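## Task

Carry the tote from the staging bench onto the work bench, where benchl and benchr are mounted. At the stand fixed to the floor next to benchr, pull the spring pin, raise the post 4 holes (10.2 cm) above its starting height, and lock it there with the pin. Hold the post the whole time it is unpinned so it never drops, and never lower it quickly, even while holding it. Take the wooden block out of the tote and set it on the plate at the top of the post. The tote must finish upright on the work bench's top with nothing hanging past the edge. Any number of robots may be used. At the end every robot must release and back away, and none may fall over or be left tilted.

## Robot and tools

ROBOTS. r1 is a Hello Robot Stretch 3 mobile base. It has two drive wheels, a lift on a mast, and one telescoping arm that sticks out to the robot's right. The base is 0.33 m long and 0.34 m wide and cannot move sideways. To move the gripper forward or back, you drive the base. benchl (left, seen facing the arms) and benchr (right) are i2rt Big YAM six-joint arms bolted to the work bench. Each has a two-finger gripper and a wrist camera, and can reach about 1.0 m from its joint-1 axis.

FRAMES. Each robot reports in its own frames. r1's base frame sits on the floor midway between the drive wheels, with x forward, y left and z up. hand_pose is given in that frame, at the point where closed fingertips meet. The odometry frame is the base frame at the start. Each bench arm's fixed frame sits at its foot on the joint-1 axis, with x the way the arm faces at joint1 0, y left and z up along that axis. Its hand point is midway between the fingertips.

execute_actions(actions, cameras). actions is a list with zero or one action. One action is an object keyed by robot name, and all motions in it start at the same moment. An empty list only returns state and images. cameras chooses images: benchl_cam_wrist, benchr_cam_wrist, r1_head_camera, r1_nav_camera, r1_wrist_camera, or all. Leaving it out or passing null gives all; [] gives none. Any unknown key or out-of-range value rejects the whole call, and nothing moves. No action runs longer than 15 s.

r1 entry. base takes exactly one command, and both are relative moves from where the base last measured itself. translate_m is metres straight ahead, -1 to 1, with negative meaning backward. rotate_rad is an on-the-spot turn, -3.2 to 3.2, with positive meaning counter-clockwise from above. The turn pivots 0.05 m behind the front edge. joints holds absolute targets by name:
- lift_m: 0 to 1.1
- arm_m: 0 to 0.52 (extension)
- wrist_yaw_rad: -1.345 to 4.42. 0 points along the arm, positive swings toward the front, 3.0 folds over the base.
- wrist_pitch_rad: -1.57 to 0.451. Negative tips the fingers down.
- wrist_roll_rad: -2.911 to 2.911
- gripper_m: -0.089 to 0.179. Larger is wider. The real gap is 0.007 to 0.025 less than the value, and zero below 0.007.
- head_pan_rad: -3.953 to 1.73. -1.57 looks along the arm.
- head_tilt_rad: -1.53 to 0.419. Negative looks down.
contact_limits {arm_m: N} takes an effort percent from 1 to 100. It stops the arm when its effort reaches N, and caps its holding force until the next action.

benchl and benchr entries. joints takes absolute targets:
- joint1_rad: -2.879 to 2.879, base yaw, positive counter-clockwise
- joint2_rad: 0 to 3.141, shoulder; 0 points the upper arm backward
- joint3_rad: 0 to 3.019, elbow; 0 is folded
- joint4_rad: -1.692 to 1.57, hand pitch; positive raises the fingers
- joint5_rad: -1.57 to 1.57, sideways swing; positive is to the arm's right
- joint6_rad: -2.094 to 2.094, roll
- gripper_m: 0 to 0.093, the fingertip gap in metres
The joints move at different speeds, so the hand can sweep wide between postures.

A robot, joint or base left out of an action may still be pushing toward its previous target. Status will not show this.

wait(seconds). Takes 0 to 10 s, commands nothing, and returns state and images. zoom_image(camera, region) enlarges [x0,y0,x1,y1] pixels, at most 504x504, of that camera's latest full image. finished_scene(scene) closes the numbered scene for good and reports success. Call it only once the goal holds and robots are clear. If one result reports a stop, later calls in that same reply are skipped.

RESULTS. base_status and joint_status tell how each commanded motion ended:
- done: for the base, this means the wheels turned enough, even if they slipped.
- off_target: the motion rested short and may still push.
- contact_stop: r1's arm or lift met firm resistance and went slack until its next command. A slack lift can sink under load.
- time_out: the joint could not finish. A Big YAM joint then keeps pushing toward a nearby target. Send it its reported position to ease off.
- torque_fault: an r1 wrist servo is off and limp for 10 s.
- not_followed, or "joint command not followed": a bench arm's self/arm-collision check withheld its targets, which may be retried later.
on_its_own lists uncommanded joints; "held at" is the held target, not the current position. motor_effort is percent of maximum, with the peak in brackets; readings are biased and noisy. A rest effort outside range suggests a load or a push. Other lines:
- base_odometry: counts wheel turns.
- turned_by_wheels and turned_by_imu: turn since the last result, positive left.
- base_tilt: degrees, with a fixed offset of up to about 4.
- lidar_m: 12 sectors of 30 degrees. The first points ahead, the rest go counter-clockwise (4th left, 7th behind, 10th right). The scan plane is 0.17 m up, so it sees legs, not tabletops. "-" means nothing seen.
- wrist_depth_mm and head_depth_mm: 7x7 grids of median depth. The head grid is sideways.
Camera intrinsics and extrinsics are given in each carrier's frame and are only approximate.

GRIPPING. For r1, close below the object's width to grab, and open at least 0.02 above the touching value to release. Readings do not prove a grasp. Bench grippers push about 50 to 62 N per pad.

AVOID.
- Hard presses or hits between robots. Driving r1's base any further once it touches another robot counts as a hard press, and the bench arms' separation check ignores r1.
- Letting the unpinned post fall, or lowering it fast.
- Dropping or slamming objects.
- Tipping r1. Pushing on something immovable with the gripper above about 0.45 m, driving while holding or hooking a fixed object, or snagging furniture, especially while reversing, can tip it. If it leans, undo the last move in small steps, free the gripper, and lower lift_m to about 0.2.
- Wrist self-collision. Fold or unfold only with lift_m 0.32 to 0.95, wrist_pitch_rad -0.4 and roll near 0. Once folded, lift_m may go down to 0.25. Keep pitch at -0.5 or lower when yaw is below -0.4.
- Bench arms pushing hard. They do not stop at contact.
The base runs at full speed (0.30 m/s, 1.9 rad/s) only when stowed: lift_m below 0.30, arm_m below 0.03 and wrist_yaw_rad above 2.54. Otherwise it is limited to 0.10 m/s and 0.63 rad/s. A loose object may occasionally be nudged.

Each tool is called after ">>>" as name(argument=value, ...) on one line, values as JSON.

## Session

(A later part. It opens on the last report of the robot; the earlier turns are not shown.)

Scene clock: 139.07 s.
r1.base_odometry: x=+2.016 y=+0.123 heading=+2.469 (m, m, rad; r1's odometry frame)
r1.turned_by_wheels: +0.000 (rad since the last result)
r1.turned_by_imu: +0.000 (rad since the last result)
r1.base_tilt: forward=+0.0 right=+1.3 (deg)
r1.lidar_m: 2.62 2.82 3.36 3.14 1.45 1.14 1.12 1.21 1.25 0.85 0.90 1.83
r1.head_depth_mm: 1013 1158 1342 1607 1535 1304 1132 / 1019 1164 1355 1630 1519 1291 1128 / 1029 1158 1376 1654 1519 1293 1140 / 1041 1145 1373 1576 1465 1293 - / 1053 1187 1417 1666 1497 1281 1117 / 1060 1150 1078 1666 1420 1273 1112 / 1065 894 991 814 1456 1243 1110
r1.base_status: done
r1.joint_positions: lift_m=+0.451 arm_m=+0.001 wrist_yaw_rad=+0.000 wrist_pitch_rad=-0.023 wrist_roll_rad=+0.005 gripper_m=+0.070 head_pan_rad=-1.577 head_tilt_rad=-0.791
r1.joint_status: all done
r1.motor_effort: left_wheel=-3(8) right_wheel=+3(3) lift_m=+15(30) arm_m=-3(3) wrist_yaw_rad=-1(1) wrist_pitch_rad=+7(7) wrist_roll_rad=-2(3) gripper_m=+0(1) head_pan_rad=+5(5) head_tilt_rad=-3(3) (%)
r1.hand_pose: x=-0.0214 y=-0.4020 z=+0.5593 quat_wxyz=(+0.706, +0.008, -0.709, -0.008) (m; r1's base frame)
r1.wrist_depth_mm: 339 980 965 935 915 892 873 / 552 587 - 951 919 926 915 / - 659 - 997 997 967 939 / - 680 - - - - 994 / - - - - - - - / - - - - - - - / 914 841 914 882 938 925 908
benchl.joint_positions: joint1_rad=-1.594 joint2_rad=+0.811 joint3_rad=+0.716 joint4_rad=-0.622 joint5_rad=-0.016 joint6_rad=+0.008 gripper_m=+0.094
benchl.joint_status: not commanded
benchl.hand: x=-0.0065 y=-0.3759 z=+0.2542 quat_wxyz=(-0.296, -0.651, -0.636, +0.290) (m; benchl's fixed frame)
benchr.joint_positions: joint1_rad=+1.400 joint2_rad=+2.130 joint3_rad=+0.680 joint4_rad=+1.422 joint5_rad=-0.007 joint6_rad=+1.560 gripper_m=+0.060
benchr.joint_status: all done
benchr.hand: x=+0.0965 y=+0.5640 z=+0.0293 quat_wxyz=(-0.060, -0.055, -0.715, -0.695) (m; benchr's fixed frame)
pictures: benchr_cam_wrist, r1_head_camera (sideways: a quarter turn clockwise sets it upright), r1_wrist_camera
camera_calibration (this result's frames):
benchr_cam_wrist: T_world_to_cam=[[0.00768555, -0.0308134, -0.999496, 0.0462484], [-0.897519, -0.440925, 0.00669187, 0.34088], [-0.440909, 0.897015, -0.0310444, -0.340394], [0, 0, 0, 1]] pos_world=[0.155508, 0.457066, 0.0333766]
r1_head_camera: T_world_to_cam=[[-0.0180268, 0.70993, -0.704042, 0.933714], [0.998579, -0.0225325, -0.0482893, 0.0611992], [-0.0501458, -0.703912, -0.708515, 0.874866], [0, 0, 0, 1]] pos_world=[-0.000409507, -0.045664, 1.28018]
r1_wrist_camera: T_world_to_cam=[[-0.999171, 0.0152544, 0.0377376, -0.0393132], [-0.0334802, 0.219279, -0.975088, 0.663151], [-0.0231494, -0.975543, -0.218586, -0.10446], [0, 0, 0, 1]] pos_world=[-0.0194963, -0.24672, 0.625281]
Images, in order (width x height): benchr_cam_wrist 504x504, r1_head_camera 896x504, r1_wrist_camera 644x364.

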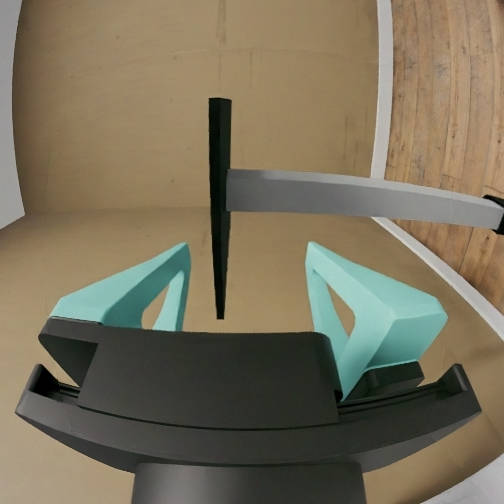

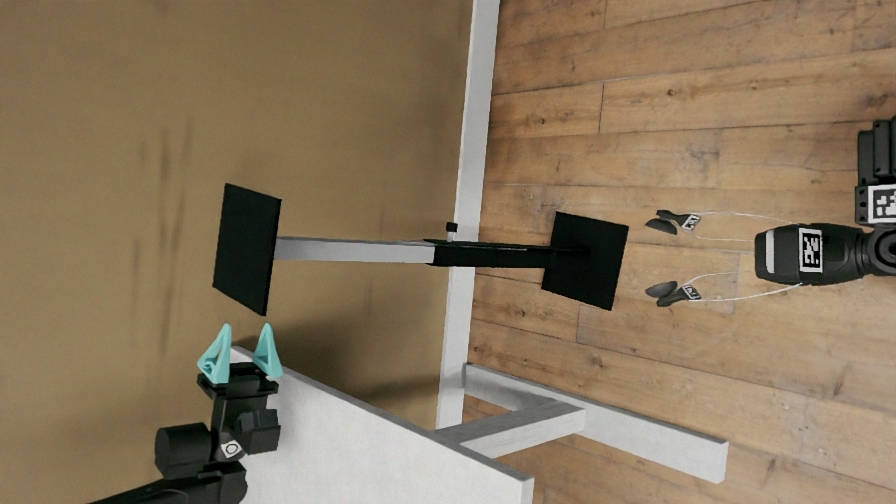

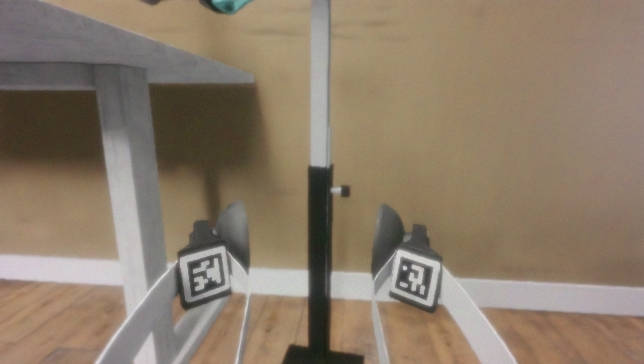

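>>> execute_actions(actions=[{"r1":{"base":{"translate_m":-0.06},"joints":{"lift_m":0.365,"wrist_roll_rad":1.57,"arm_m":0.3}},"benchr":{"joints":{"joint2_rad":2.2,"joint3_rad":0.95,"joint4_rad":1.27}}}], cameras=["r1_head_camera","r1_wrist_camera","benchr_cam_wrist"])

Scene clock: 143.93 s.
r1.base_odometry: x=+2.062 y=+0.086 heading=+2.469 (m, m, rad; r1's odometry frame)
r1.turned_by_wheels: +0.000 (rad since the last result)
r1.turned_by_imu: +0.000 (rad since the last result)
r1.base_tilt: forward=-0.1 right=+1.3 (deg)
r1.lidar_m: 2.68 2.88 3.38 2.96 1.37 1.08 1.07 1.14 1.24 0.84 0.92 1.88
r1.head_depth_mm: 1002 1148 1330 1619 1523 1299 1129 / 1015 1161 1351 1616 1519 1296 1131 / 1022 1174 1378 1646 1555 1295 1133 / 1038 1139 1359 1606 1529 1264 1122 / 1040 1169 1372 1664 1478 1281 1115 / 1055 1161 1420 1668 1488 1275 1115 / 1065 909 999 1226 1401 1250 1106
r1.base_status: done
r1.joint_positions: lift_m=+0.366 arm_m=+0.300 wrist_yaw_rad=+0.000 wrist_pitch_rad=-0.022 wrist_roll_rad=+1.569 gripper_m=+0.070 head_pan_rad=-1.577 head_tilt_rad=-0.791
r1.joint_status: all done
r1.motor_effort: left_wheel=-3(7) right_wheel=+3(4) lift_m=+15(20) arm_m=+3(5) wrist_yaw_rad=-1(1) wrist_pitch_rad=+7(7) wrist_roll_rad=+1(3) gripper_m=+1(2) head_pan_rad=+5(4) head_tilt_rad=-3(3) (%)
r1.hand_pose: x=-0.0213 y=-0.7003 z=+0.4742 quat_wxyz=(+0.001, +0.000, -1.000, -0.011) (m; r1's base frame)
r1.wrist_depth_mm: 599 614 616 631 637 629 520 / 639 628 643 659 669 680 529 / 661 675 681 707 716 710 528 / 688 699 714 722 738 719 499 / 317 323 328 328 339 350 393 / 771 781 828 831 - 738 533 / 811 599 842 900 891 673 531
benchl.joint_positions: joint1_rad=-1.594 joint2_rad=+0.811 joint3_rad=+0.716 joint4_rad=-0.622 joint5_rad=-0.016 joint6_rad=+0.008 gripper_m=+0.094
benchl.joint_status: not commanded
benchl.hand: x=-0.0065 y=-0.3759 z=+0.2542 quat_wxyz=(-0.296, -0.651, -0.636, +0.290) (m; benchl's fixed frame)
benchr.joint_positions: joint1_rad=+1.400 joint2_rad=+2.177 joint3_rad=+0.792 joint4_rad=+1.338 joint5_rad=-0.008 joint6_rad=+1.564 gripper_m=+0.060
benchr.joint_status: joint3_rad time_out (moved +0.112 of +0.270); joint4_rad time_out (moved -0.084 of -0.152); the others done
benchr.on_its_own: joint3_rad reads +0.792 and still pushes toward +0.904 since a time_out; joint4_rad reads +1.338 and still pushes toward +1.270 since a time_out
benchr.hand: x=+0.1028 y=+0.6008 z=+0.0158 quat_wxyz=(-0.058, -0.057, -0.721, -0.688) (m; benchr's fixed frame)
pictures: benchr_cam_wrist, r1_head_camera (sideways: a quarter turn clockwise sets it upright), r1_wrist_camera
camera_calibration (this result's frames):
benchr_cam_wrist: T_world_to_cam=[[0.000616285, -0.0493464, -0.998782, 0.0456215], [-0.897315, -0.440881, 0.0212287, 0.362564], [-0.441391, 0.896208, -0.044551, -0.370311], [0, 0, 0, 1]] pos_world=[0.161854, 0.493974, 0.0213715]
r1_head_camera: T_world_to_cam=[[-0.0180268, 0.70993, -0.704042, 0.933714], [0.998579, -0.0225325, -0.0482893, 0.0611992], [-0.0501458, -0.703912, -0.708515, 0.874866], [0, 0, 0, 1]] pos_world=[-0.000409507, -0.045664, 1.28018]
r1_wrist_camera: T_world_to_cam=[[-0.0443582, 0.0392888, -0.998243, 0.496968], [0.979731, 0.197096, -0.0357783, 0.206254], [0.195344, -0.979597, -0.0472353, -0.493503], [0, 0, 0, 1]] pos_world=[-0.0836259, -0.543611, 0.480163]
Images, in order (width x height): benchr_cam_wrist 504x504, r1_head_camera 896x504, r1_wrist_camera 644x364.

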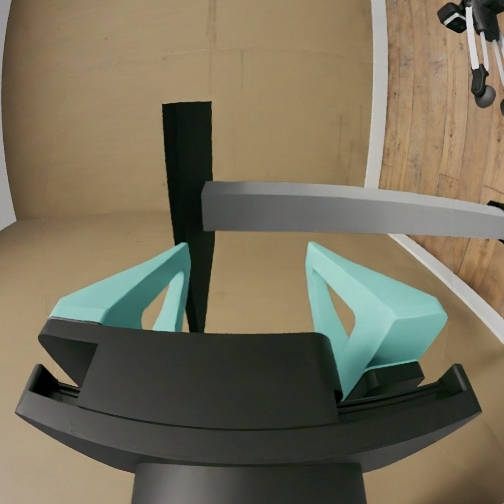

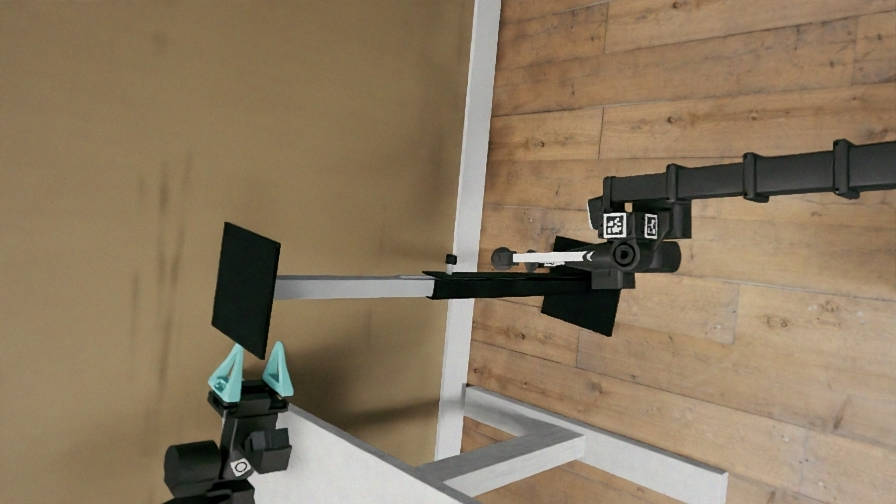

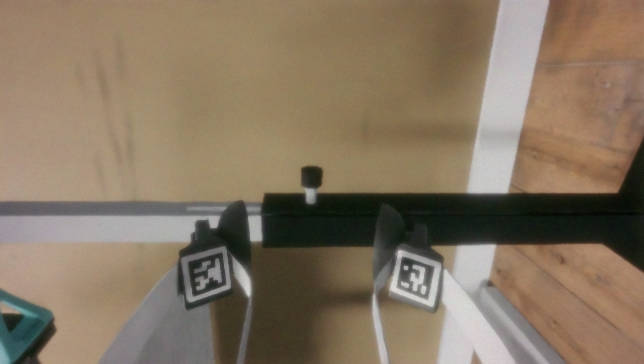

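>>> execute_actions(actions=[{"r1":{"base":{"translate_m":-0.008},"joints":{"arm_m":0.4}},"benchr":{"joints":{"joint2_rad":2.07,"joint3_rad":0.72,"joint4_rad":1.36,"gripper_m":0.093}}}], cameras=["r1_wrist_camera"])

>>> execute_actions(actions=[{"benchr":{"joints":{"joint2_rad":2.1,"joint3_rad":0.84,"joint4_rad":1.28}}}], cameras=["benchr_cam_wrist"])

>>> execute_actions(actions=[{"r1":{"joints":{"arm_m":0.46}},"benchr":{"joints":{"joint2_rad":2.2,"joint3_rad":0.96,"joint4_rad":1.26}}}], cameras=["r1_head_camera","r1_wrist_camera","benchr_cam_wrist"])

Scene clock: 147.27 s.
r1.base_odometry: x=+2.069 y=+0.081 heading=+2.468 (m, m, rad; r1's odometry frame)
r1.turned_by_wheels: +0.000 (rad since the last result)
r1.turned_by_imu: +0.000 (rad since the last result)
r1.base_tilt: forward=-0.1 right=+1.3 (deg)
r1.lidar_m: 2.69 2.89 3.39 2.95 1.37 1.07 1.06 1.13 1.24 0.85 0.93 1.89
r1.head_depth_mm: 1001 1146 1327 1605 1532 1299 1132 / 1010 1154 1345 1626 1519 1302 1125 / 1024 1174 1365 1640 1556 1324 1110 / 1032 1141 1395 1579 1400 1282 1119 / 1044 1154 1369 1664 1468 1283 1108 / 1053 1132 1416 1651 1499 1283 1112 / 1066 880 995 1222 1409 1258 1114
r1.base_status: done
r1.joint_positions: lift_m=+0.366 arm_m=+0.400 wrist_yaw_rad=+0.000 wrist_pitch_rad=-0.022 wrist_roll_rad=+1.569 gripper_m=+0.070 head_pan_rad=-1.577 head_tilt_rad=-0.791
r1.joint_status: all done
r1.motor_effort: left_wheel=-3(8) right_wheel=+3(5) lift_m=+15(14) arm_m=+3(3) wrist_yaw_rad=+0(0) wrist_pitch_rad=+7(7) wrist_roll_rad=+0(1) gripper_m=+1(0) head_pan_rad=+4(4) head_tilt_rad=-3(3) (%)
r1.hand_pose: x=-0.0213 y=-0.8003 z=+0.4742 quat_wxyz=(+0.001, +0.000, -1.000, -0.011) (m; r1's base frame)
r1.wrist_depth_mm: 512 525 525 537 546 553 530 / 529 546 555 552 565 584 534 / 556 582 586 595 603 613 535 / 591 586 610 631 639 637 530 / 612 616 618 248 662 267 272 / 226 229 233 233 - 240 250 / 706 595 710 760 766 662 527
benchl.joint_positions: joint1_rad=-1.594 joint2_rad=+0.811 joint3_rad=+0.716 joint4_rad=-0.622 joint5_rad=-0.016 joint6_rad=+0.008 gripper_m=+0.094
benchl.joint_status: not commanded
benchl.hand: x=-0.0065 y=-0.3759 z=+0.2542 quat_wxyz=(-0.296, -0.651, -0.636, +0.290) (m; benchl's fixed frame)
benchr.joint_positions: joint1_rad=+1.400 joint2_rad=+2.059 joint3_rad=+0.731 joint4_rad=+1.353 joint5_rad=-0.008 joint6_rad=+1.565 gripper_m=+0.093
benchr.joint_status: all done
benchr.hand: x=+0.1005 y=+0.5887 z=+0.0684 quat_wxyz=(-0.060, -0.055, -0.696, -0.713) (m; benchr's fixed frame)
pictures: r1_wrist_camera
camera_calibration (this result's frames):
r1_wrist_camera: T_world_to_cam=[[-0.0443463, 0.0392884, -0.998243, 0.500897], [0.979732, 0.197096, -0.0357668, 0.225959], [0.195344, -0.979597, -0.0472325, -0.591468], [0, 0, 0, 1]] pos_world=[-0.0836259, -0.643615, 0.480163]
Images, in order (width x height): r1_wrist_camera 644x364.

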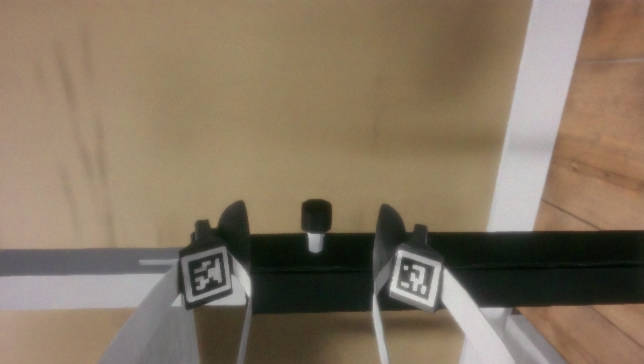

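Scene clock: 148.07 s.
r1.base_odometry: x=+2.069 y=+0.081 heading=+2.468 (m, m, rad; r1's odometry frame)
r1.turned_by_wheels: +0.000 (rad since the last result)
r1.turned_by_imu: +0.000 (rad since the last result)
r1.base_tilt: forward=-0.1 right=+1.3 (deg)
r1.lidar_m: 2.69 2.90 3.38 2.96 1.36 1.07 1.06 1.14 1.24 0.85 0.92 1.88
r1.head_depth_mm: 1005 1148 1337 1596 1532 1306 1131 / 1017 1161 1349 1617 1528 1296 1123 / 1027 1171 1371 1652 1560 1321 1115 / 1032 1139 1387 1576 1405 1287 1123 / 1044 1152 1376 1651 1464 1281 1114 / 1054 1134 1426 1668 1495 1274 1112 / 1064 872 999 1229 1416 1261 1114
r1.base_status: not commanded
r1.joint_positions: lift_m=+0.366 arm_m=+0.400 wrist_yaw_rad=+0.000 wrist_pitch_rad=-0.022 wrist_roll_rad=+1.569 gripper_m=+0.070 head_pan_rad=-1.577 head_tilt_rad=-0.791
r1.joint_status: not commanded
r1.motor_effort: left_wheel=-3(3) right_wheel=+3(3) lift_m=+15(14) arm_m=+3(3) wrist_yaw_rad=+0(1) wrist_pitch_rad=+7(7) wrist_roll_rad=+1(0) gripper_m=+1(0) head_pan_rad=+4(5) head_tilt_rad=-2(3) (%)
r1.hand_pose: x=-0.0213 y=-0.8003 z=+0.4742 quat_wxyz=(+0.001, +0.000, -1.000, -0.011) (m; r1's base frame)
r1.wrist_depth_mm: 516 520 531 547 548 558 531 / 539 549 557 565 576 584 529 / 565 571 582 596 600 613 527 / 594 604 600 612 631 638 528 / 618 625 617 245 673 267 272 / 225 229 231 232 - 241 250 / 686 587 723 741 747 658 533
benchl.joint_positions: joint1_rad=-1.594 joint2_rad=+0.811 joint3_rad=+0.716 joint4_rad=-0.622 joint5_rad=-0.016 joint6_rad=+0.008 gripper_m=+0.094
benchl.joint_status: not commanded
benchl.hand: x=-0.0065 y=-0.3759 z=+0.2542 quat_wxyz=(-0.296, -0.651, -0.636, +0.290) (m; benchl's fixed frame)
benchr.joint_positions: joint1_rad=+1.400 joint2_rad=+2.086 joint3_rad=+0.817 joint4_rad=+1.286 joint5_rad=-0.008 joint6_rad=+1.565 gripper_m=+0.093
benchr.joint_status: all done
benchr.hand: x=+0.1055 y=+0.6180 z=+0.0657 quat_wxyz=(-0.060, -0.055, -0.699, -0.710) (m; benchr's fixed frame)
pictures: benchr_cam_wrist
camera_calibration (this result's frames):
benchr_cam_wrist: T_world_to_cam=[[0.0103143, 0.0135997, -0.999854, 0.0565225], [-0.897183, -0.441395, -0.0152589, 0.374244], [-0.441538, 0.89721, 0.00764875, -0.386343], [0, 0, 0, 1]] pos_world=[0.164597, 0.511051, 0.0651798]
Images, in order (width x height): benchr_cam_wrist 504x504.

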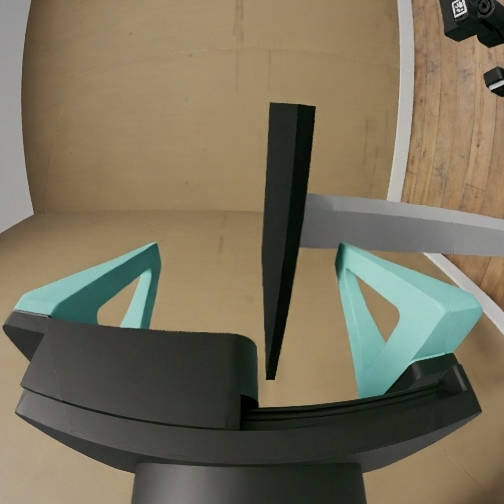

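Scene clock: 149.67 s.
r1.base_odometry: x=+2.069 y=+0.081 heading=+2.468 (m, m, rad; r1's odometry frame)
r1.turned_by_wheels: +0.000 (rad since the last result)
r1.turned_by_imu: +0.000 (rad since the last result)
r1.base_tilt: forward=-0.1 right=+1.3 (deg)
r1.lidar_m: 2.70 2.90 3.40 2.94 1.36 1.07 1.06 1.14 1.24 0.84 0.92 1.89
r1.head_depth_mm: 1004 1144 1328 1588 1531 1295 1133 / 1015 1158 1353 1626 1524 1294 1129 / 1022 1172 1374 1640 1517 1297 1123 / 1037 1142 1394 1567 1425 1284 1120 / 1035 1129 1368 1661 1460 1282 1124 / 1059 1141 1423 1666 1491 1278 1115 / 1063 879 997 1227 1413 1262 1112
r1.base_status: not commanded
r1.joint_positions: lift_m=+0.366 arm_m=+0.460 wrist_yaw_rad=+0.000 wrist_pitch_rad=-0.022 wrist_roll_rad=+1.569 gripper_m=+0.070 head_pan_rad=-1.577 head_tilt_rad=-0.791
r1.joint_status: all done
r1.motor_effort: left_wheel=-3(3) right_wheel=+3(3) lift_m=+15(15) arm_m=+3(2) wrist_yaw_rad=-1(1) wrist_pitch_rad=+7(7) wrist_roll_rad=+0(0) gripper_m=+2(1) head_pan_rad=+4(4) head_tilt_rad=-2(3) (%)
r1.hand_pose: x=-0.0213 y=-0.8603 z=+0.4742 quat_wxyz=(+0.001, +0.000, -1.000, -0.011) (m; r1's base frame)
r1.wrist_depth_mm: 455 462 466 480 495 496 497 / 480 480 505 514 512 528 512 / 501 508 518 530 547 548 530 / 514 537 553 556 566 581 520 / 558 562 584 579 593 617 521 / 575 592 177 179 - 193 194 / 167 171 170 169 174 178 183
benchl.joint_positions: joint1_rad=-1.594 joint2_rad=+0.811 joint3_rad=+0.716 joint4_rad=-0.622 joint5_rad=-0.016 joint6_rad=+0.008 gripper_m=+0.094
benchl.joint_status: not commanded
benchl.hand: x=-0.0065 y=-0.3759 z=+0.2542 quat_wxyz=(-0.296, -0.651, -0.636, +0.290) (m; benchl's fixed frame)
benchr.joint_positions: joint1_rad=+1.400 joint2_rad=+2.187 joint3_rad=+0.930 joint4_rad=+1.264 joint5_rad=-0.008 joint6_rad=+1.565 gripper_m=+0.093
benchr.joint_status: all done
benchr.hand: x=+0.1112 y=+0.6507 z=+0.0386 quat_wxyz=(-0.060, -0.055, -0.702, -0.707) (m; benchr's fixed frame)
pictures: benchr_cam_wrist, r1_head_camera (sideways: a quarter turn clockwise sets it upright), r1_wrist_camera
camera_calibration (this result's frames):
benchr_cam_wrist: T_world_to_cam=[[0.00869589, 0.00420203, -0.999953, 0.0352268], [-0.897203, -0.441512, -0.00965768, 0.393146], [-0.441532, 0.897245, -0.000069266, -0.412669], [0, 0, 0, 1]] pos_world=[0.170219, 0.543696, 0.0389935]
r1_head_camera: T_world_to_cam=[[-0.0180269, 0.70993, -0.704041, 0.933714], [0.998579, -0.0225323, -0.0482893, 0.0611992], [-0.0501457, -0.703912, -0.708515, 0.874866], [0, 0, 0, 1]] pos_world=[-0.000409502, -0.045664, 1.28018]
r1_wrist_camera: T_world_to_cam=[[-0.0443464, 0.0392884, -0.998243, 0.503254], [0.979732, 0.197096, -0.0357669, 0.237784], [0.195344, -0.979597, -0.0472325, -0.65024], [0, 0, 0, 1]] pos_world=[-0.0836259, -0.703611, 0.480163]
Images, in order (width x height): benchr_cam_wrist 504x504, r1_head_camera 896x504, r1_wrist_camera 644x364.

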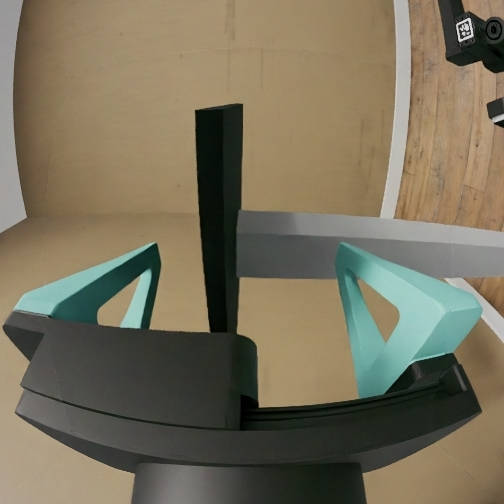

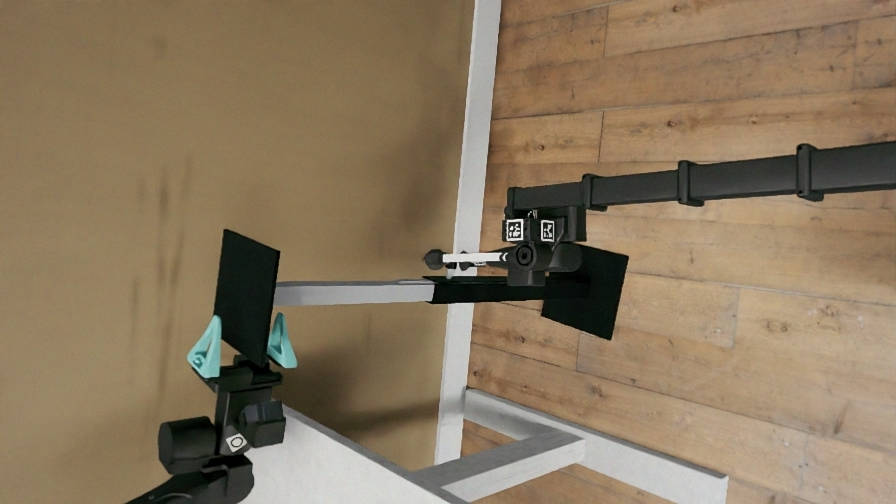

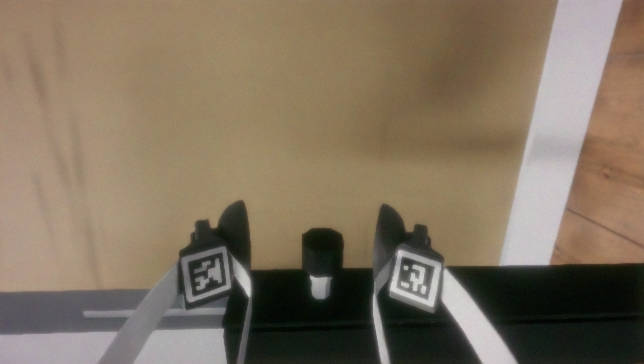

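>>> execute_actions(actions=[{"r1":{"joints":{"arm_m":0.477,"lift_m":0.361}},"benchr":{"joints":{"joint2_rad":2.16,"joint4_rad":1.225}}}], cameras=["benchr_cam_wrist"])

>>> execute_actions(actions=[{"r1":{"joints":{"gripper_m":-0.02}},"benchr":{"joints":{"gripper_m":0}}}], cameras=["r1_wrist_camera","benchr_cam_wrist"])

Scene clock: 151.33 s.
r1.base_odometry: x=+2.069 y=+0.081 heading=+2.468 (m, m, rad; r1's odometry frame)
r1.turned_by_wheels: +0.000 (rad since the last result)
r1.turned_by_imu: +0.000 (rad since the last result)
r1.base_tilt: forward=+0.0 right=+1.3 (deg)
r1.lidar_m: 2.69 2.90 3.40 2.95 1.36 1.07 1.06 1.14 1.24 0.84 0.92 1.89
r1.head_depth_mm: 1003 1148 1328 1596 1528 1300 1131 / 1015 1162 1349 1628 1529 1296 1126 / 1023 1173 1374 1641 1512 1300 1114 / 1031 1138 1388 1563 1430 1284 1119 / 1046 1135 1380 1648 1462 1280 1115 / 1050 1138 1425 1672 1504 1281 1110 / 1058 873 994 1235 1417 1262 1112
r1.base_status: not commanded
r1.joint_positions: lift_m=+0.362 arm_m=+0.477 wrist_yaw_rad=+0.000 wrist_pitch_rad=-0.022 wrist_roll_rad=+1.569 gripper_m=+0.070 head_pan_rad=-1.577 head_tilt_rad=-0.791
r1.joint_status: all done
r1.motor_effort: left_wheel=-3(3) right_wheel=+3(3) lift_m=+15(17) arm_m=+3(3) wrist_yaw_rad=-1(0) wrist_pitch_rad=+7(7) wrist_roll_rad=+1(0) gripper_m=+0(0) head_pan_rad=+4(4) head_tilt_rad=-3(3) (%)
r1.hand_pose: x=-0.0213 y=-0.8773 z=+0.4702 quat_wxyz=(+0.001, +0.000, -1.000, -0.011) (m; r1's base frame)
r1.wrist_depth_mm: 431 447 457 461 477 480 468 / 457 468 475 489 502 503 494 / 488 490 504 510 527 530 518 / 508 527 541 538 546 563 524 / 533 549 561 571 575 586 520 / 563 572 173 167 - 187 189 / 154 155 154 151 155 159 161
benchl.joint_positions: joint1_rad=-1.594 joint2_rad=+0.811 joint3_rad=+0.716 joint4_rad=-0.622 joint5_rad=-0.016 joint6_rad=+0.008 gripper_m=+0.094
benchl.joint_status: not commanded
benchl.hand: x=-0.0065 y=-0.3759 z=+0.2542 quat_wxyz=(-0.296, -0.651, -0.636, +0.290) (m; benchl's fixed frame)
benchr.joint_positions: joint1_rad=+1.400 joint2_rad=+2.176 joint3_rad=+0.930 joint4_rad=+1.232 joint5_rad=-0.008 joint6_rad=+1.565 gripper_m=+0.093
benchr.joint_status: all done
benchr.hand: x=+0.1113 y=+0.6517 z=+0.0379 quat_wxyz=(-0.059, -0.056, -0.710, -0.700) (m; benchr's fixed frame)
pictures: benchr_cam_wrist
camera_calibration (this result's frames):
benchr_cam_wrist: T_world_to_cam=[[0.00519993, -0.0160976, -0.999857, 0.0481161], [-0.897216, -0.441586, 0.00244336, 0.39331], [-0.441562, 0.897075, -0.0167392, -0.412723], [0, 0, 0, 1]] pos_world=[0.170392, 0.544698, 0.0402396]
Images, in order (width x height): benchr_cam_wrist 504x504.

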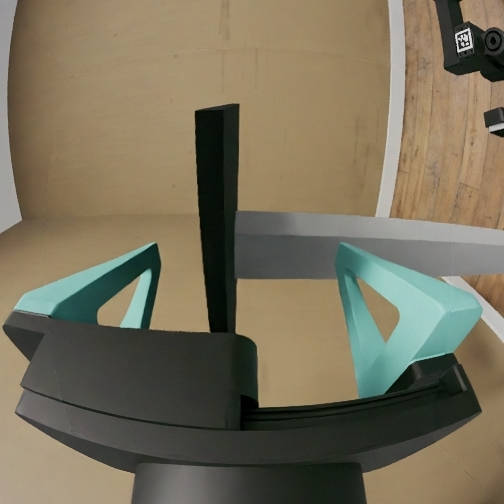

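Scene clock: 152.73 s.
r1.base_odometry: x=+2.069 y=+0.081 heading=+2.468 (m, m, rad; r1's odometry frame)
r1.turned_by_wheels: +0.000 (rad since the last result)
r1.turned_by_imu: +0.000 (rad since the last result)
r1.base_tilt: forward=-0.1 right=+1.4 (deg)
r1.lidar_m: 2.69 2.89 3.39 2.95 1.37 1.07 1.06 1.14 1.24 0.84 0.92 1.88
r1.head_depth_mm: 1000 1145 1337 1600 1534 1302 1128 / 1009 1162 1348 1621 1513 1290 1130 / 1023 1171 1373 1623 1514 1297 1112 / 1033 1137 1385 1577 1431 1286 1123 / 1047 1150 1381 1650 1460 1280 1121 / 1055 1136 1420 1673 1499 1272 1116 / 1067 873 997 1227 1404 1263 1107
r1.base_status: not commanded
r1.joint_positions: lift_m=+0.361 arm_m=+0.477 wrist_yaw_rad=+0.000 wrist_pitch_rad=-0.023 wrist_roll_rad=+1.569 gripper_m=-0.019 head_pan_rad=-1.577 head_tilt_rad=-0.791
r1.joint_status: all done
r1.motor_effort: left_wheel=-3(3) right_wheel=+3(3) lift_m=+16(16) arm_m=-4(4) wrist_yaw_rad=+0(1) wrist_pitch_rad=+7(8) wrist_roll_rad=+1(1) gripper_m=-18(92) head_pan_rad=+4(5) head_tilt_rad=-3(3) (%)
r1.hand_pose: x=-0.0213 y=-0.8780 z=+0.4699 quat_wxyz=(+0.001, +0.000, -1.000, -0.012) (m; r1's base frame)
r1.wrist_depth_mm: 437 452 452 465 467 482 470 / 456 467 481 486 492 501 491 / 480 485 509 505 522 527 518 / 507 515 526 536 550 557 526 / 535 563 556 565 585 594 517 / 566 571 563 145 184 186 188 / 152 155 149 150 153 158 161
benchl.joint_positions: joint1_rad=-1.594 joint2_rad=+0.811 joint3_rad=+0.716 joint4_rad=-0.622 joint5_rad=-0.016 joint6_rad=+0.008 gripper_m=+0.094
benchl.joint_status: not commanded
benchl.hand: x=-0.0065 y=-0.3759 z=+0.2542 quat_wxyz=(-0.296, -0.651, -0.636, +0.290) (m; benchl's fixed frame)
benchr.joint_positions: joint1_rad=+1.400 joint2_rad=+2.162 joint3_rad=+0.934 joint4_rad=+1.232 joint5_rad=-0.008 joint6_rad=+1.583 gripper_m=+0.006
benchr.joint_status: gripper_m off_target (ended at +0.006, target +0.000)
benchr.hand: x=+0.1118 y=+0.6542 z=+0.0480 quat_wxyz=(-0.053, -0.061, -0.703, -0.707) (m; benchr's fixed frame)
pictures: benchr_cam_wrist, r1_wrist_camera
camera_calibration (this result's frames):
benchr_cam_wrist: T_world_to_cam=[[-0.00876128, 0.00397661, -0.999954, 0.0466467], [-0.897192, -0.441598, 0.00610477, 0.394615], [-0.441553, 0.897204, 0.00743675, -0.415865], [0, 0, 0, 1]] pos_world=[0.170828, 0.547192, 0.0473281]
r1_wrist_camera: T_world_to_cam=[[-0.0443459, 0.040229, -0.998206, 0.500477], [0.979733, 0.197123, -0.0355809, 0.24106], [0.195338, -0.979553, -0.0481553, -0.667326], [0, 0, 0, 1]] pos_world=[-0.0836265, -0.721333, 0.476021]
Images, in order (width x height): benchr_cam_wrist 504x504, r1_wrist_camera 644x364.

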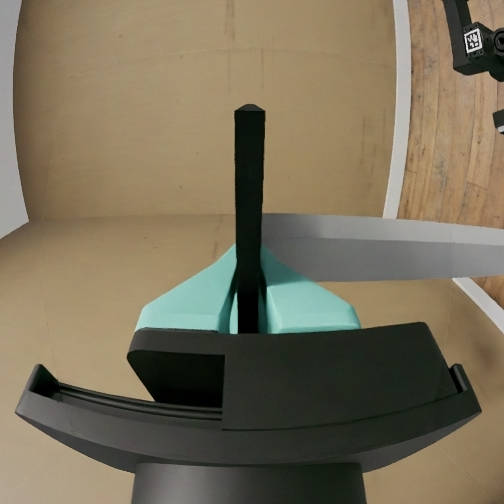

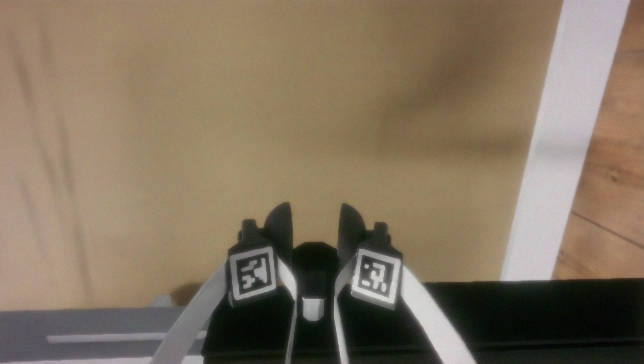

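>>> execute_actions(actions=[{"benchr":{"joints":{"joint2_rad":2.12,"joint3_rad":0.965}}}], cameras=[])

>>> execute_actions(actions=[{"r1":{"base":{"translate_m":-0.018}}}], cameras=["r1_wrist_camera","benchr_cam_wrist"])

Scene clock: 153.73 s.
r1.base_odometry: x=+2.069 y=+0.081 heading=+2.468 (m, m, rad; r1's odometry frame)
r1.turned_by_wheels: +0.000 (rad since the last result)
r1.turned_by_imu: +0.000 (rad since the last result)
r1.base_tilt: forward=+0.0 right=+1.3 (deg)
r1.lidar_m: 2.69 2.89 3.40 2.95 1.36 1.07 1.06 1.13 1.24 0.85 0.92 1.89
r1.head_depth_mm: 1004 1147 1336 1591 1526 1308 1134 / 1016 1158 1354 1614 1515 1302 1132 / 1022 1167 1365 1632 1516 1306 1112 / 1031 1138 1390 1575 1430 1295 1121 / 1043 1149 1377 1651 1475 1280 1117 / 1047 1142 1420 1670 1506 1272 1112 / 1062 871 994 1220 1410 1260 1116
r1.base_status: not commanded
r1.joint_positions: lift_m=+0.361 arm_m=+0.477 wrist_yaw_rad=+0.000 wrist_pitch_rad=-0.023 wrist_roll_rad=+1.569 gripper_m=-0.019 head_pan_rad=-1.577 head_tilt_rad=-0.791
r1.joint_status: not commanded
r1.motor_effort: left_wheel=-3(3) right_wheel=+3(3) lift_m=+15(16) arm_m=-4(4) wrist_yaw_rad=+0(1) wrist_pitch_rad=+8(7) wrist_roll_rad=+0(0) gripper_m=-19(17) head_pan_rad=+4(4) head_tilt_rad=-3(3) (%)
r1.hand_pose: x=-0.0213 y=-0.8780 z=+0.4699 quat_wxyz=(+0.001, +0.000, -1.000, -0.012) (m; r1's base frame)
r1.wrist_depth_mm: 444 449 466 465 478 481 481 / 464 476 477 487 505 508 497 / 481 482 503 510 518 534 523 / 505 520 535 554 558 553 507 / 542 556 551 561 590 586 515 / 570 579 577 146 184 185 189 / 153 156 150 150 152 159 161
benchl.joint_positions: joint1_rad=-1.594 joint2_rad=+0.811 joint3_rad=+0.716 joint4_rad=-0.622 joint5_rad=-0.016 joint6_rad=+0.008 gripper_m=+0.094
benchl.joint_status: not commanded
benchl.hand: x=-0.0065 y=-0.3759 z=+0.2542 quat_wxyz=(-0.296, -0.651, -0.636, +0.290) (m; benchl's fixed frame)
benchr.joint_positions: joint1_rad=+1.400 joint2_rad=+2.156 joint3_rad=+0.934 joint4_rad=+1.221 joint5_rad=-0.008 joint6_rad=+1.583 gripper_m=+0.006
benchr.joint_status: all done
benchr.hand: x=+0.1119 y=+0.6547 z=+0.0492 quat_wxyz=(-0.053, -0.062, -0.705, -0.705) (m; benchr's fixed frame)
pictures: none
No camera images: the call's "cameras" was empty. Leave "cameras" out to get every camera's image.

Scene clock: 155.00 s.
r1.base_odometry: x=+2.083 y=+0.070 heading=+2.470 (m, m, rad; r1's odometry frame)
r1.turned_by_wheels: +0.001 (rad since the last result)
r1.turned_by_imu: +0.002 (rad since the last result)
r1.base_tilt: forward=+0.0 right=+1.4 (deg)
r1.lidar_m: 2.71 2.92 3.41 2.89 1.34 1.05 1.04 1.11 1.23 0.85 0.93 1.90
r1.head_depth_mm: 1001 1141 1330 1598 1527 1304 1134 / 1010 1154 1350 1618 1530 1298 1127 / 1022 1169 1369 1636 1517 1304 1102 / 1031 1160 1389 1615 1443 1285 1118 / 1040 1148 1339 1602 1462 1280 1114 / 1055 1135 1422 1673 1494 1279 1115 / 1062 876 1032 1332 1413 1259 1109
r1.base_status: done
r1.joint_positions: lift_m=+0.361 arm_m=+0.477 wrist_yaw_rad=+0.044 wrist_pitch_rad=-0.023 wrist_roll_rad=+1.569 gripper_m=-0.019 head_pan_rad=-1.577 head_tilt_rad=-0.791
r1.joint_status: not commanded
r1.on_its_own: left_wheel is at rest, and its effort (+19) is outside its rest range (-18 to +18); right_wheel is at rest, and its effort (-29) is outside its rest range (-18 to +18); wrist_yaw_rad is at rest, and its effort (-35) is outside its rest range (-12 to +12)
r1.motor_effort: left_wheel=+19(21) right_wheel=-29(31) lift_m=+16(16) arm_m=-4(5) wrist_yaw_rad=-35(35) wrist_pitch_rad=+7(7) wrist_roll_rad=+0(0) gripper_m=-17(18) head_pan_rad=+4(4) head_tilt_rad=-3(3) (%)
r1.hand_pose: x=-0.0100 y=-0.8778 z=+0.4700 quat_wxyz=(+0.002, +0.022, -1.000, -0.012) (m; r1's base frame)
r1.wrist_depth_mm: 437 447 453 457 464 479 472 / 454 464 472 485 495 509 499 / 483 491 513 516 521 535 516 / 519 519 532 541 552 559 516 / 542 558 558 562 587 612 523 / 586 590 583 146 189 190 194 / 156 158 154 155 157 162 166
benchl.joint_positions: joint1_rad=-1.594 joint2_rad=+0.811 joint3_rad=+0.716 joint4_rad=-0.622 joint5_rad=-0.016 joint6_rad=+0.008 gripper_m=+0.094
benchl.joint_status: not commanded
benchl.hand: x=-0.0065 y=-0.3759 z=+0.2542 quat_wxyz=(-0.296, -0.651, -0.636, +0.290) (m; benchl's fixed frame)
benchr.joint_positions: joint1_rad=+1.400 joint2_rad=+2.156 joint3_rad=+0.934 joint4_rad=+1.221 joint5_rad=-0.008 joint6_rad=+1.583 gripper_m=+0.006
benchr.joint_status: not commanded
benchr.hand: x=+0.1119 y=+0.6547 z=+0.0492 quat_wxyz=(-0.053, -0.062, -0.705, -0.705) (m; benchr's fixed frame)
pictures: benchr_cam_wrist, r1_wrist_camera
camera_calibration (this result's frames):
benchr_cam_wrist: T_world_to_cam=[[-0.0100441, -0.00122451, -0.999949, 0.0514495], [-0.897182, -0.441558, 0.00955254, 0.394723], [-0.441547, 0.897232, 0.00333643, -0.416123], [0, 0, 0, 1]] pos_world=[0.170918, 0.547715, 0.0490646]
r1_wrist_camera: T_world_to_cam=[[-0.0459, 0.0377609, -0.998232, 0.498911], [0.970106, 0.240068, -0.0355255, 0.267568], [0.238303, -0.970021, -0.0476512, -0.660768], [0, 0, 0, 1]] pos_world=[-0.0792063, -0.724032, 0.476048]
Images, in order (width x height): benchr_cam_wrist 504x504, r1_wrist_camera 644x364.

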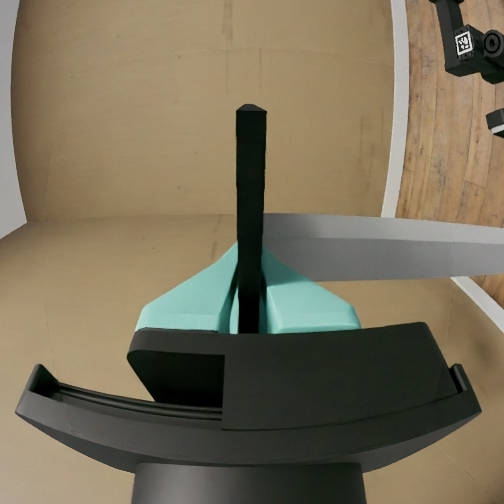

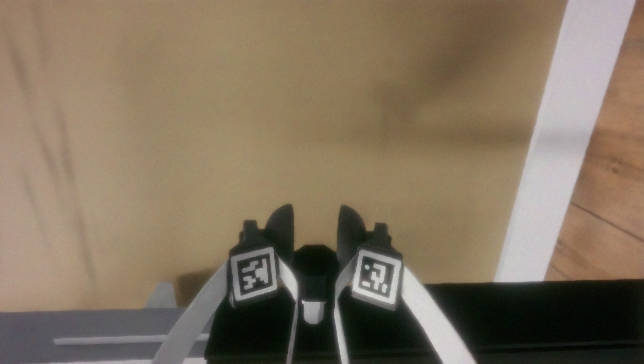

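>>> execute_actions(actions=[{"benchr":{"joints":{"joint2_rad":2.075}}}], cameras=["r1_wrist_camera"])

Scene clock: 156.03 s.
r1.base_odometry: x=+2.083 y=+0.070 heading=+2.469 (m, m, rad; r1's odometry frame)
r1.turned_by_wheels: -0.001 (rad since the last result)
r1.turned_by_imu: -0.001 (rad since the last result)
r1.base_tilt: forward=+0.0 right=+1.4 (deg)
r1.lidar_m: 2.71 2.92 3.40 2.89 1.34 1.05 1.04 1.11 1.24 0.85 0.93 1.91
r1.head_depth_mm: 1004 1149 1334 1594 1523 1292 1128 / 1016 1155 1344 1614 1524 1294 1129 / 1019 1171 1370 1648 1520 1302 1109 / 1033 1158 1377 1619 1458 1279 1121 / 1041 1151 1337 1602 1462 1281 1119 / 1052 1136 1432 1654 1490 1276 1109 / 1059 868 1031 1337 1408 1260 1104
r1.base_status: not commanded
r1.joint_positions: lift_m=+0.361 arm_m=+0.477 wrist_yaw_rad=+0.068 wrist_pitch_rad=-0.023 wrist_roll_rad=+1.569 gripper_m=-0.019 head_pan_rad=-1.577 head_tilt_rad=-0.791
r1.joint_status: not commanded
r1.on_its_own: wrist_yaw_rad is held at +0.061, not at your +0.000, by its stall guard, which is not easing now
r1.motor_effort: left_wheel=+5(5) right_wheel=-8(8) lift_m=+16(16) arm_m=-5(4) wrist_yaw_rad=-5(6) wrist_pitch_rad=+7(7) wrist_roll_rad=+1(1) gripper_m=-18(17) head_pan_rad=+4(5) head_tilt_rad=-3(3) (%)
r1.hand_pose: x=-0.0041 y=-0.8775 z=+0.4700 quat_wxyz=(+0.002, +0.034, -0.999, -0.012) (m; r1's base frame)
r1.wrist_depth_mm: 438 438 449 453 460 469 474 / 457 466 478 477 492 508 484 / 486 497 505 519 534 531 517 / 513 521 539 556 571 569 529 / 555 560 578 577 599 613 528 / 589 597 595 149 185 187 189 / 157 159 155 154 158 162 166
benchl.joint_positions: joint1_rad=-1.594 joint2_rad=+0.811 joint3_rad=+0.716 joint4_rad=-0.622 joint5_rad=-0.016 joint6_rad=+0.008 gripper_m=+0.094
benchl.joint_status: not commanded
benchl.hand: x=-0.0065 y=-0.3759 z=+0.2542 quat_wxyz=(-0.296, -0.651, -0.636, +0.290) (m; benchl's fixed frame)
benchr.joint_positions: joint1_rad=+1.400 joint2_rad=+2.147 joint3_rad=+0.934 joint4_rad=+1.203 joint5_rad=-0.008 joint6_rad=+1.583 gripper_m=+0.006
benchr.joint_status: all done
benchr.hand: x=+0.1120 y=+0.6554 z=+0.0507 quat_wxyz=(-0.053, -0.062, -0.708, -0.702) (m; benchr's fixed frame)
pictures: r1_wrist_camera
camera_calibration (this result's frames):
r1_wrist_camera: T_world_to_cam=[[-0.046724, 0.0366713, -0.998234, 0.498212], [0.964243, 0.262632, -0.0354849, 0.28147], [0.260867, -0.964199, -0.0476313, -0.656685], [0, 0, 0, 1]] pos_world=[-0.0768201, -0.725368, 0.476042]
Images, in order (width x height): r1_wrist_camera 644x364.

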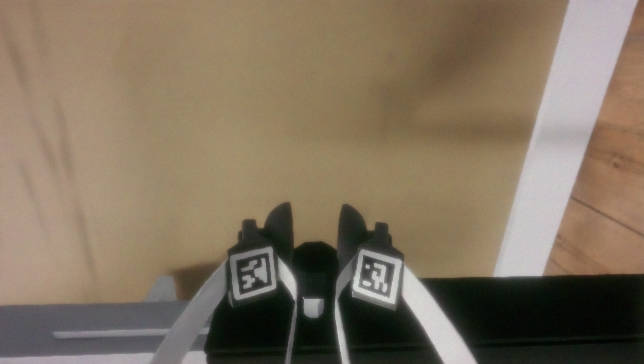

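>>> execute_actions(actions=[{"r1":{"joints":{"wrist_yaw_rad":0.0}},"benchr":{"joints":{"joint4_rad":1.28}}}], cameras=["r1_wrist_camera"])

Scene clock: 158.20 s.
r1.base_odometry: x=+2.083 y=+0.070 heading=+2.469 (m, m, rad; r1's odometry frame)
r1.turned_by_wheels: +0.000 (rad since the last result)
r1.turned_by_imu: +0.000 (rad since the last result)
r1.base_tilt: forward=-0.1 right=+1.4 (deg)
r1.lidar_m: 2.71 2.91 3.40 2.89 1.34 1.05 1.04 1.12 1.24 0.84 0.93 1.90
r1.head_depth_mm: 1000 1148 1334 1594 1527 1298 1129 / 1011 1158 1354 1608 1515 1291 1123 / 1019 1163 1368 1636 1514 1307 1110 / 1036 1152 1385 1623 1454 1285 1118 / 1042 1150 1337 1604 1450 1283 1118 / 1055 1138 1419 1665 1501 1276 1113 / 1060 868 1031 1344 1414 1263 1103
r1.base_status: not commanded
r1.joint_positions: lift_m=+0.361 arm_m=+0.477 wrist_yaw_rad=+0.068 wrist_pitch_rad=-0.023 wrist_roll_rad=+1.569 gripper_m=-0.019 head_pan_rad=-1.577 head_tilt_rad=-0.791
r1.joint_status: wrist_yaw_rad off_target (ended at +0.068, target +0.000)
r1.on_its_own: wrist_yaw_rad is held at +0.063, not at your +0.000, by its stall guard, which is not easing now
r1.motor_effort: left_wheel=+5(16) right_wheel=-8(24) lift_m=+16(16) arm_m=-5(5) wrist_yaw_rad=-4(37) wrist_pitch_rad=+7(7) wrist_roll_rad=+0(0) gripper_m=-18(16) head_pan_rad=+4(4) head_tilt_rad=-3(2) (%)
r1.hand_pose: x=-0.0040 y=-0.8775 z=+0.4700 quat_wxyz=(+0.002, +0.034, -0.999, -0.012) (m; r1's base frame)
r1.wrist_depth_mm: 430 436 447 459 466 476 461 / 459 475 466 483 494 501 489 / 484 497 507 517 528 537 515 / 518 525 533 547 554 565 527 / 550 564 571 572 607 605 519 / 579 584 589 148 185 186 190 / 156 158 155 154 158 162 165
benchl.joint_positions: joint1_rad=-1.594 joint2_rad=+0.811 joint3_rad=+0.716 joint4_rad=-0.622 joint5_rad=-0.016 joint6_rad=+0.008 gripper_m=+0.094
benchl.joint_status: not commanded
benchl.hand: x=-0.0065 y=-0.3759 z=+0.2542 quat_wxyz=(-0.296, -0.651, -0.636, +0.290) (m; benchl's fixed frame)
benchr.joint_positions: joint1_rad=+1.400 joint2_rad=+2.147 joint3_rad=+0.934 joint4_rad=+1.214 joint5_rad=-0.008 joint6_rad=+1.583 gripper_m=+0.006
benchr.joint_status: joint4_rad time_out (moved +0.011 of +0.077)
benchr.on_its_own: joint4_rad reads +1.214 and still pushes toward +1.280 since a time_out
benchr.hand: x=+0.1120 y=+0.6554 z=+0.0534 quat_wxyz=(-0.053, -0.062, -0.704, -0.705) (m; benchr's fixed frame)
pictures: r1_wrist_camera
camera_calibration (this result's frames):
r1_wrist_camera: T_world_to_cam=[[-0.0467044, 0.0366483, -0.998236, 0.498196], [0.96414, 0.263015, -0.0354531, 0.281692], [0.261252, -0.964095, -0.047618, -0.656622], [0, 0, 0, 1]] pos_world=[-0.0767791, -0.725393, 0.476038]
Images, in order (width x height): r1_wrist_camera 644x364.

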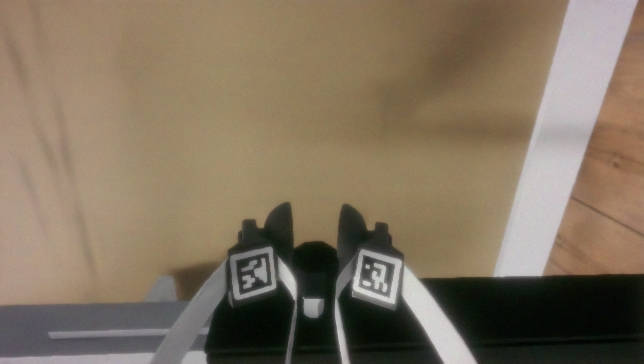

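>>> execute_actions(actions=[{"r1":{"joints":{"wrist_yaw_rad":-0.01}},"benchr":{"joints":{"joint4_rad":1.22,"joint2_rad":2.12}}}], cameras=["r1_wrist_camera"])

Scene clock: 159.87 s.
r1.base_odometry: x=+2.083 y=+0.070 heading=+2.470 (m, m, rad; r1's odometry frame)
r1.turned_by_wheels: +0.001 (rad since the last result)
r1.turned_by_imu: +0.001 (rad since the last result)
r1.base_tilt: forward=+0.0 right=+1.4 (deg)
r1.lidar_m: 2.71 2.91 3.41 2.89 1.34 1.06 1.04 1.11 1.24 0.84 0.93 1.91
r1.head_depth_mm: 1000 1144 1323 1591 1538 1306 1132 / 1009 1153 1359 1610 1518 1296 1124 / 1021 1169 1364 1640 1516 1305 1103 / 1030 1158 1378 1616 1450 1282 1114 / 1040 1146 1335 1603 1455 1284 1113 / 1055 1134 1418 1663 1495 1277 1105 / 1060 872 1028 1335 1415 1262 1107
r1.base_status: not commanded
r1.joint_positions: lift_m=+0.361 arm_m=+0.477 wrist_yaw_rad=+0.042 wrist_pitch_rad=-0.023 wrist_roll_rad=+1.569 gripper_m=-0.019 head_pan_rad=-1.577 head_tilt_rad=-0.791
r1.joint_status: wrist_yaw_rad off_target (ended at +0.042, target -0.010)
r1.on_its_own: right_wheel is at rest, and its effort (-27) is outside its rest range (-18 to +18); wrist_yaw_rad is at rest, and its effort (-40) is outside its rest range (-12 to +12)
r1.motor_effort: left_wheel=+18(18) right_wheel=-27(27) lift_m=+16(16) arm_m=-5(5) wrist_yaw_rad=-40(40) wrist_pitch_rad=+7(7) wrist_roll_rad=+1(0) gripper_m=-18(17) head_pan_rad=+5(5) head_tilt_rad=-2(3) (%)
r1.hand_pose: x=-0.0107 y=-0.8778 z=+0.4700 quat_wxyz=(+0.002, +0.021, -1.000, -0.012) (m; r1's base frame)
r1.wrist_depth_mm: 433 442 446 457 462 475 475 / 454 472 475 486 492 502 492 / 481 488 508 512 524 540 512 / 508 528 528 544 554 564 527 / 554 556 565 567 588 598 523 / 573 588 594 145 189 190 193 / 156 158 155 156 158 162 166
benchl.joint_positions: joint1_rad=-1.594 joint2_rad=+0.811 joint3_rad=+0.716 joint4_rad=-0.622 joint5_rad=-0.016 joint6_rad=+0.008 gripper_m=+0.094
benchl.joint_status: not commanded
benchl.hand: x=-0.0065 y=-0.3759 z=+0.2542 quat_wxyz=(-0.296, -0.651, -0.636, +0.290) (m; benchl's fixed frame)
benchr.joint_positions: joint1_rad=+1.400 joint2_rad=+2.147 joint3_rad=+0.934 joint4_rad=+1.202 joint5_rad=-0.008 joint6_rad=+1.583 gripper_m=+0.006
benchr.joint_status: all done
benchr.hand: x=+0.1120 y=+0.6554 z=+0.0506 quat_wxyz=(-0.053, -0.062, -0.708, -0.701) (m; benchr's fixed frame)
pictures: r1_wrist_camera
camera_calibration (this result's frames):
r1_wrist_camera: T_world_to_cam=[[-0.0457202, 0.0378684, -0.998236, 0.498977], [0.970747, 0.237474, -0.0354525, 0.265936], [0.235713, -0.970655, -0.047618, -0.661252], [0, 0, 0, 1]] pos_world=[-0.0794777, -0.723896, 0.476037]
Images, in order (width x height): r1_wrist_camera 644x364.

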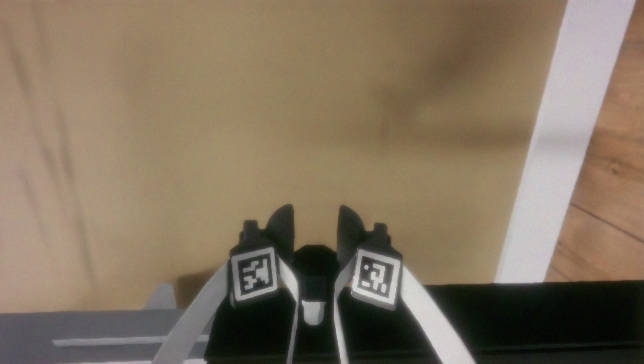

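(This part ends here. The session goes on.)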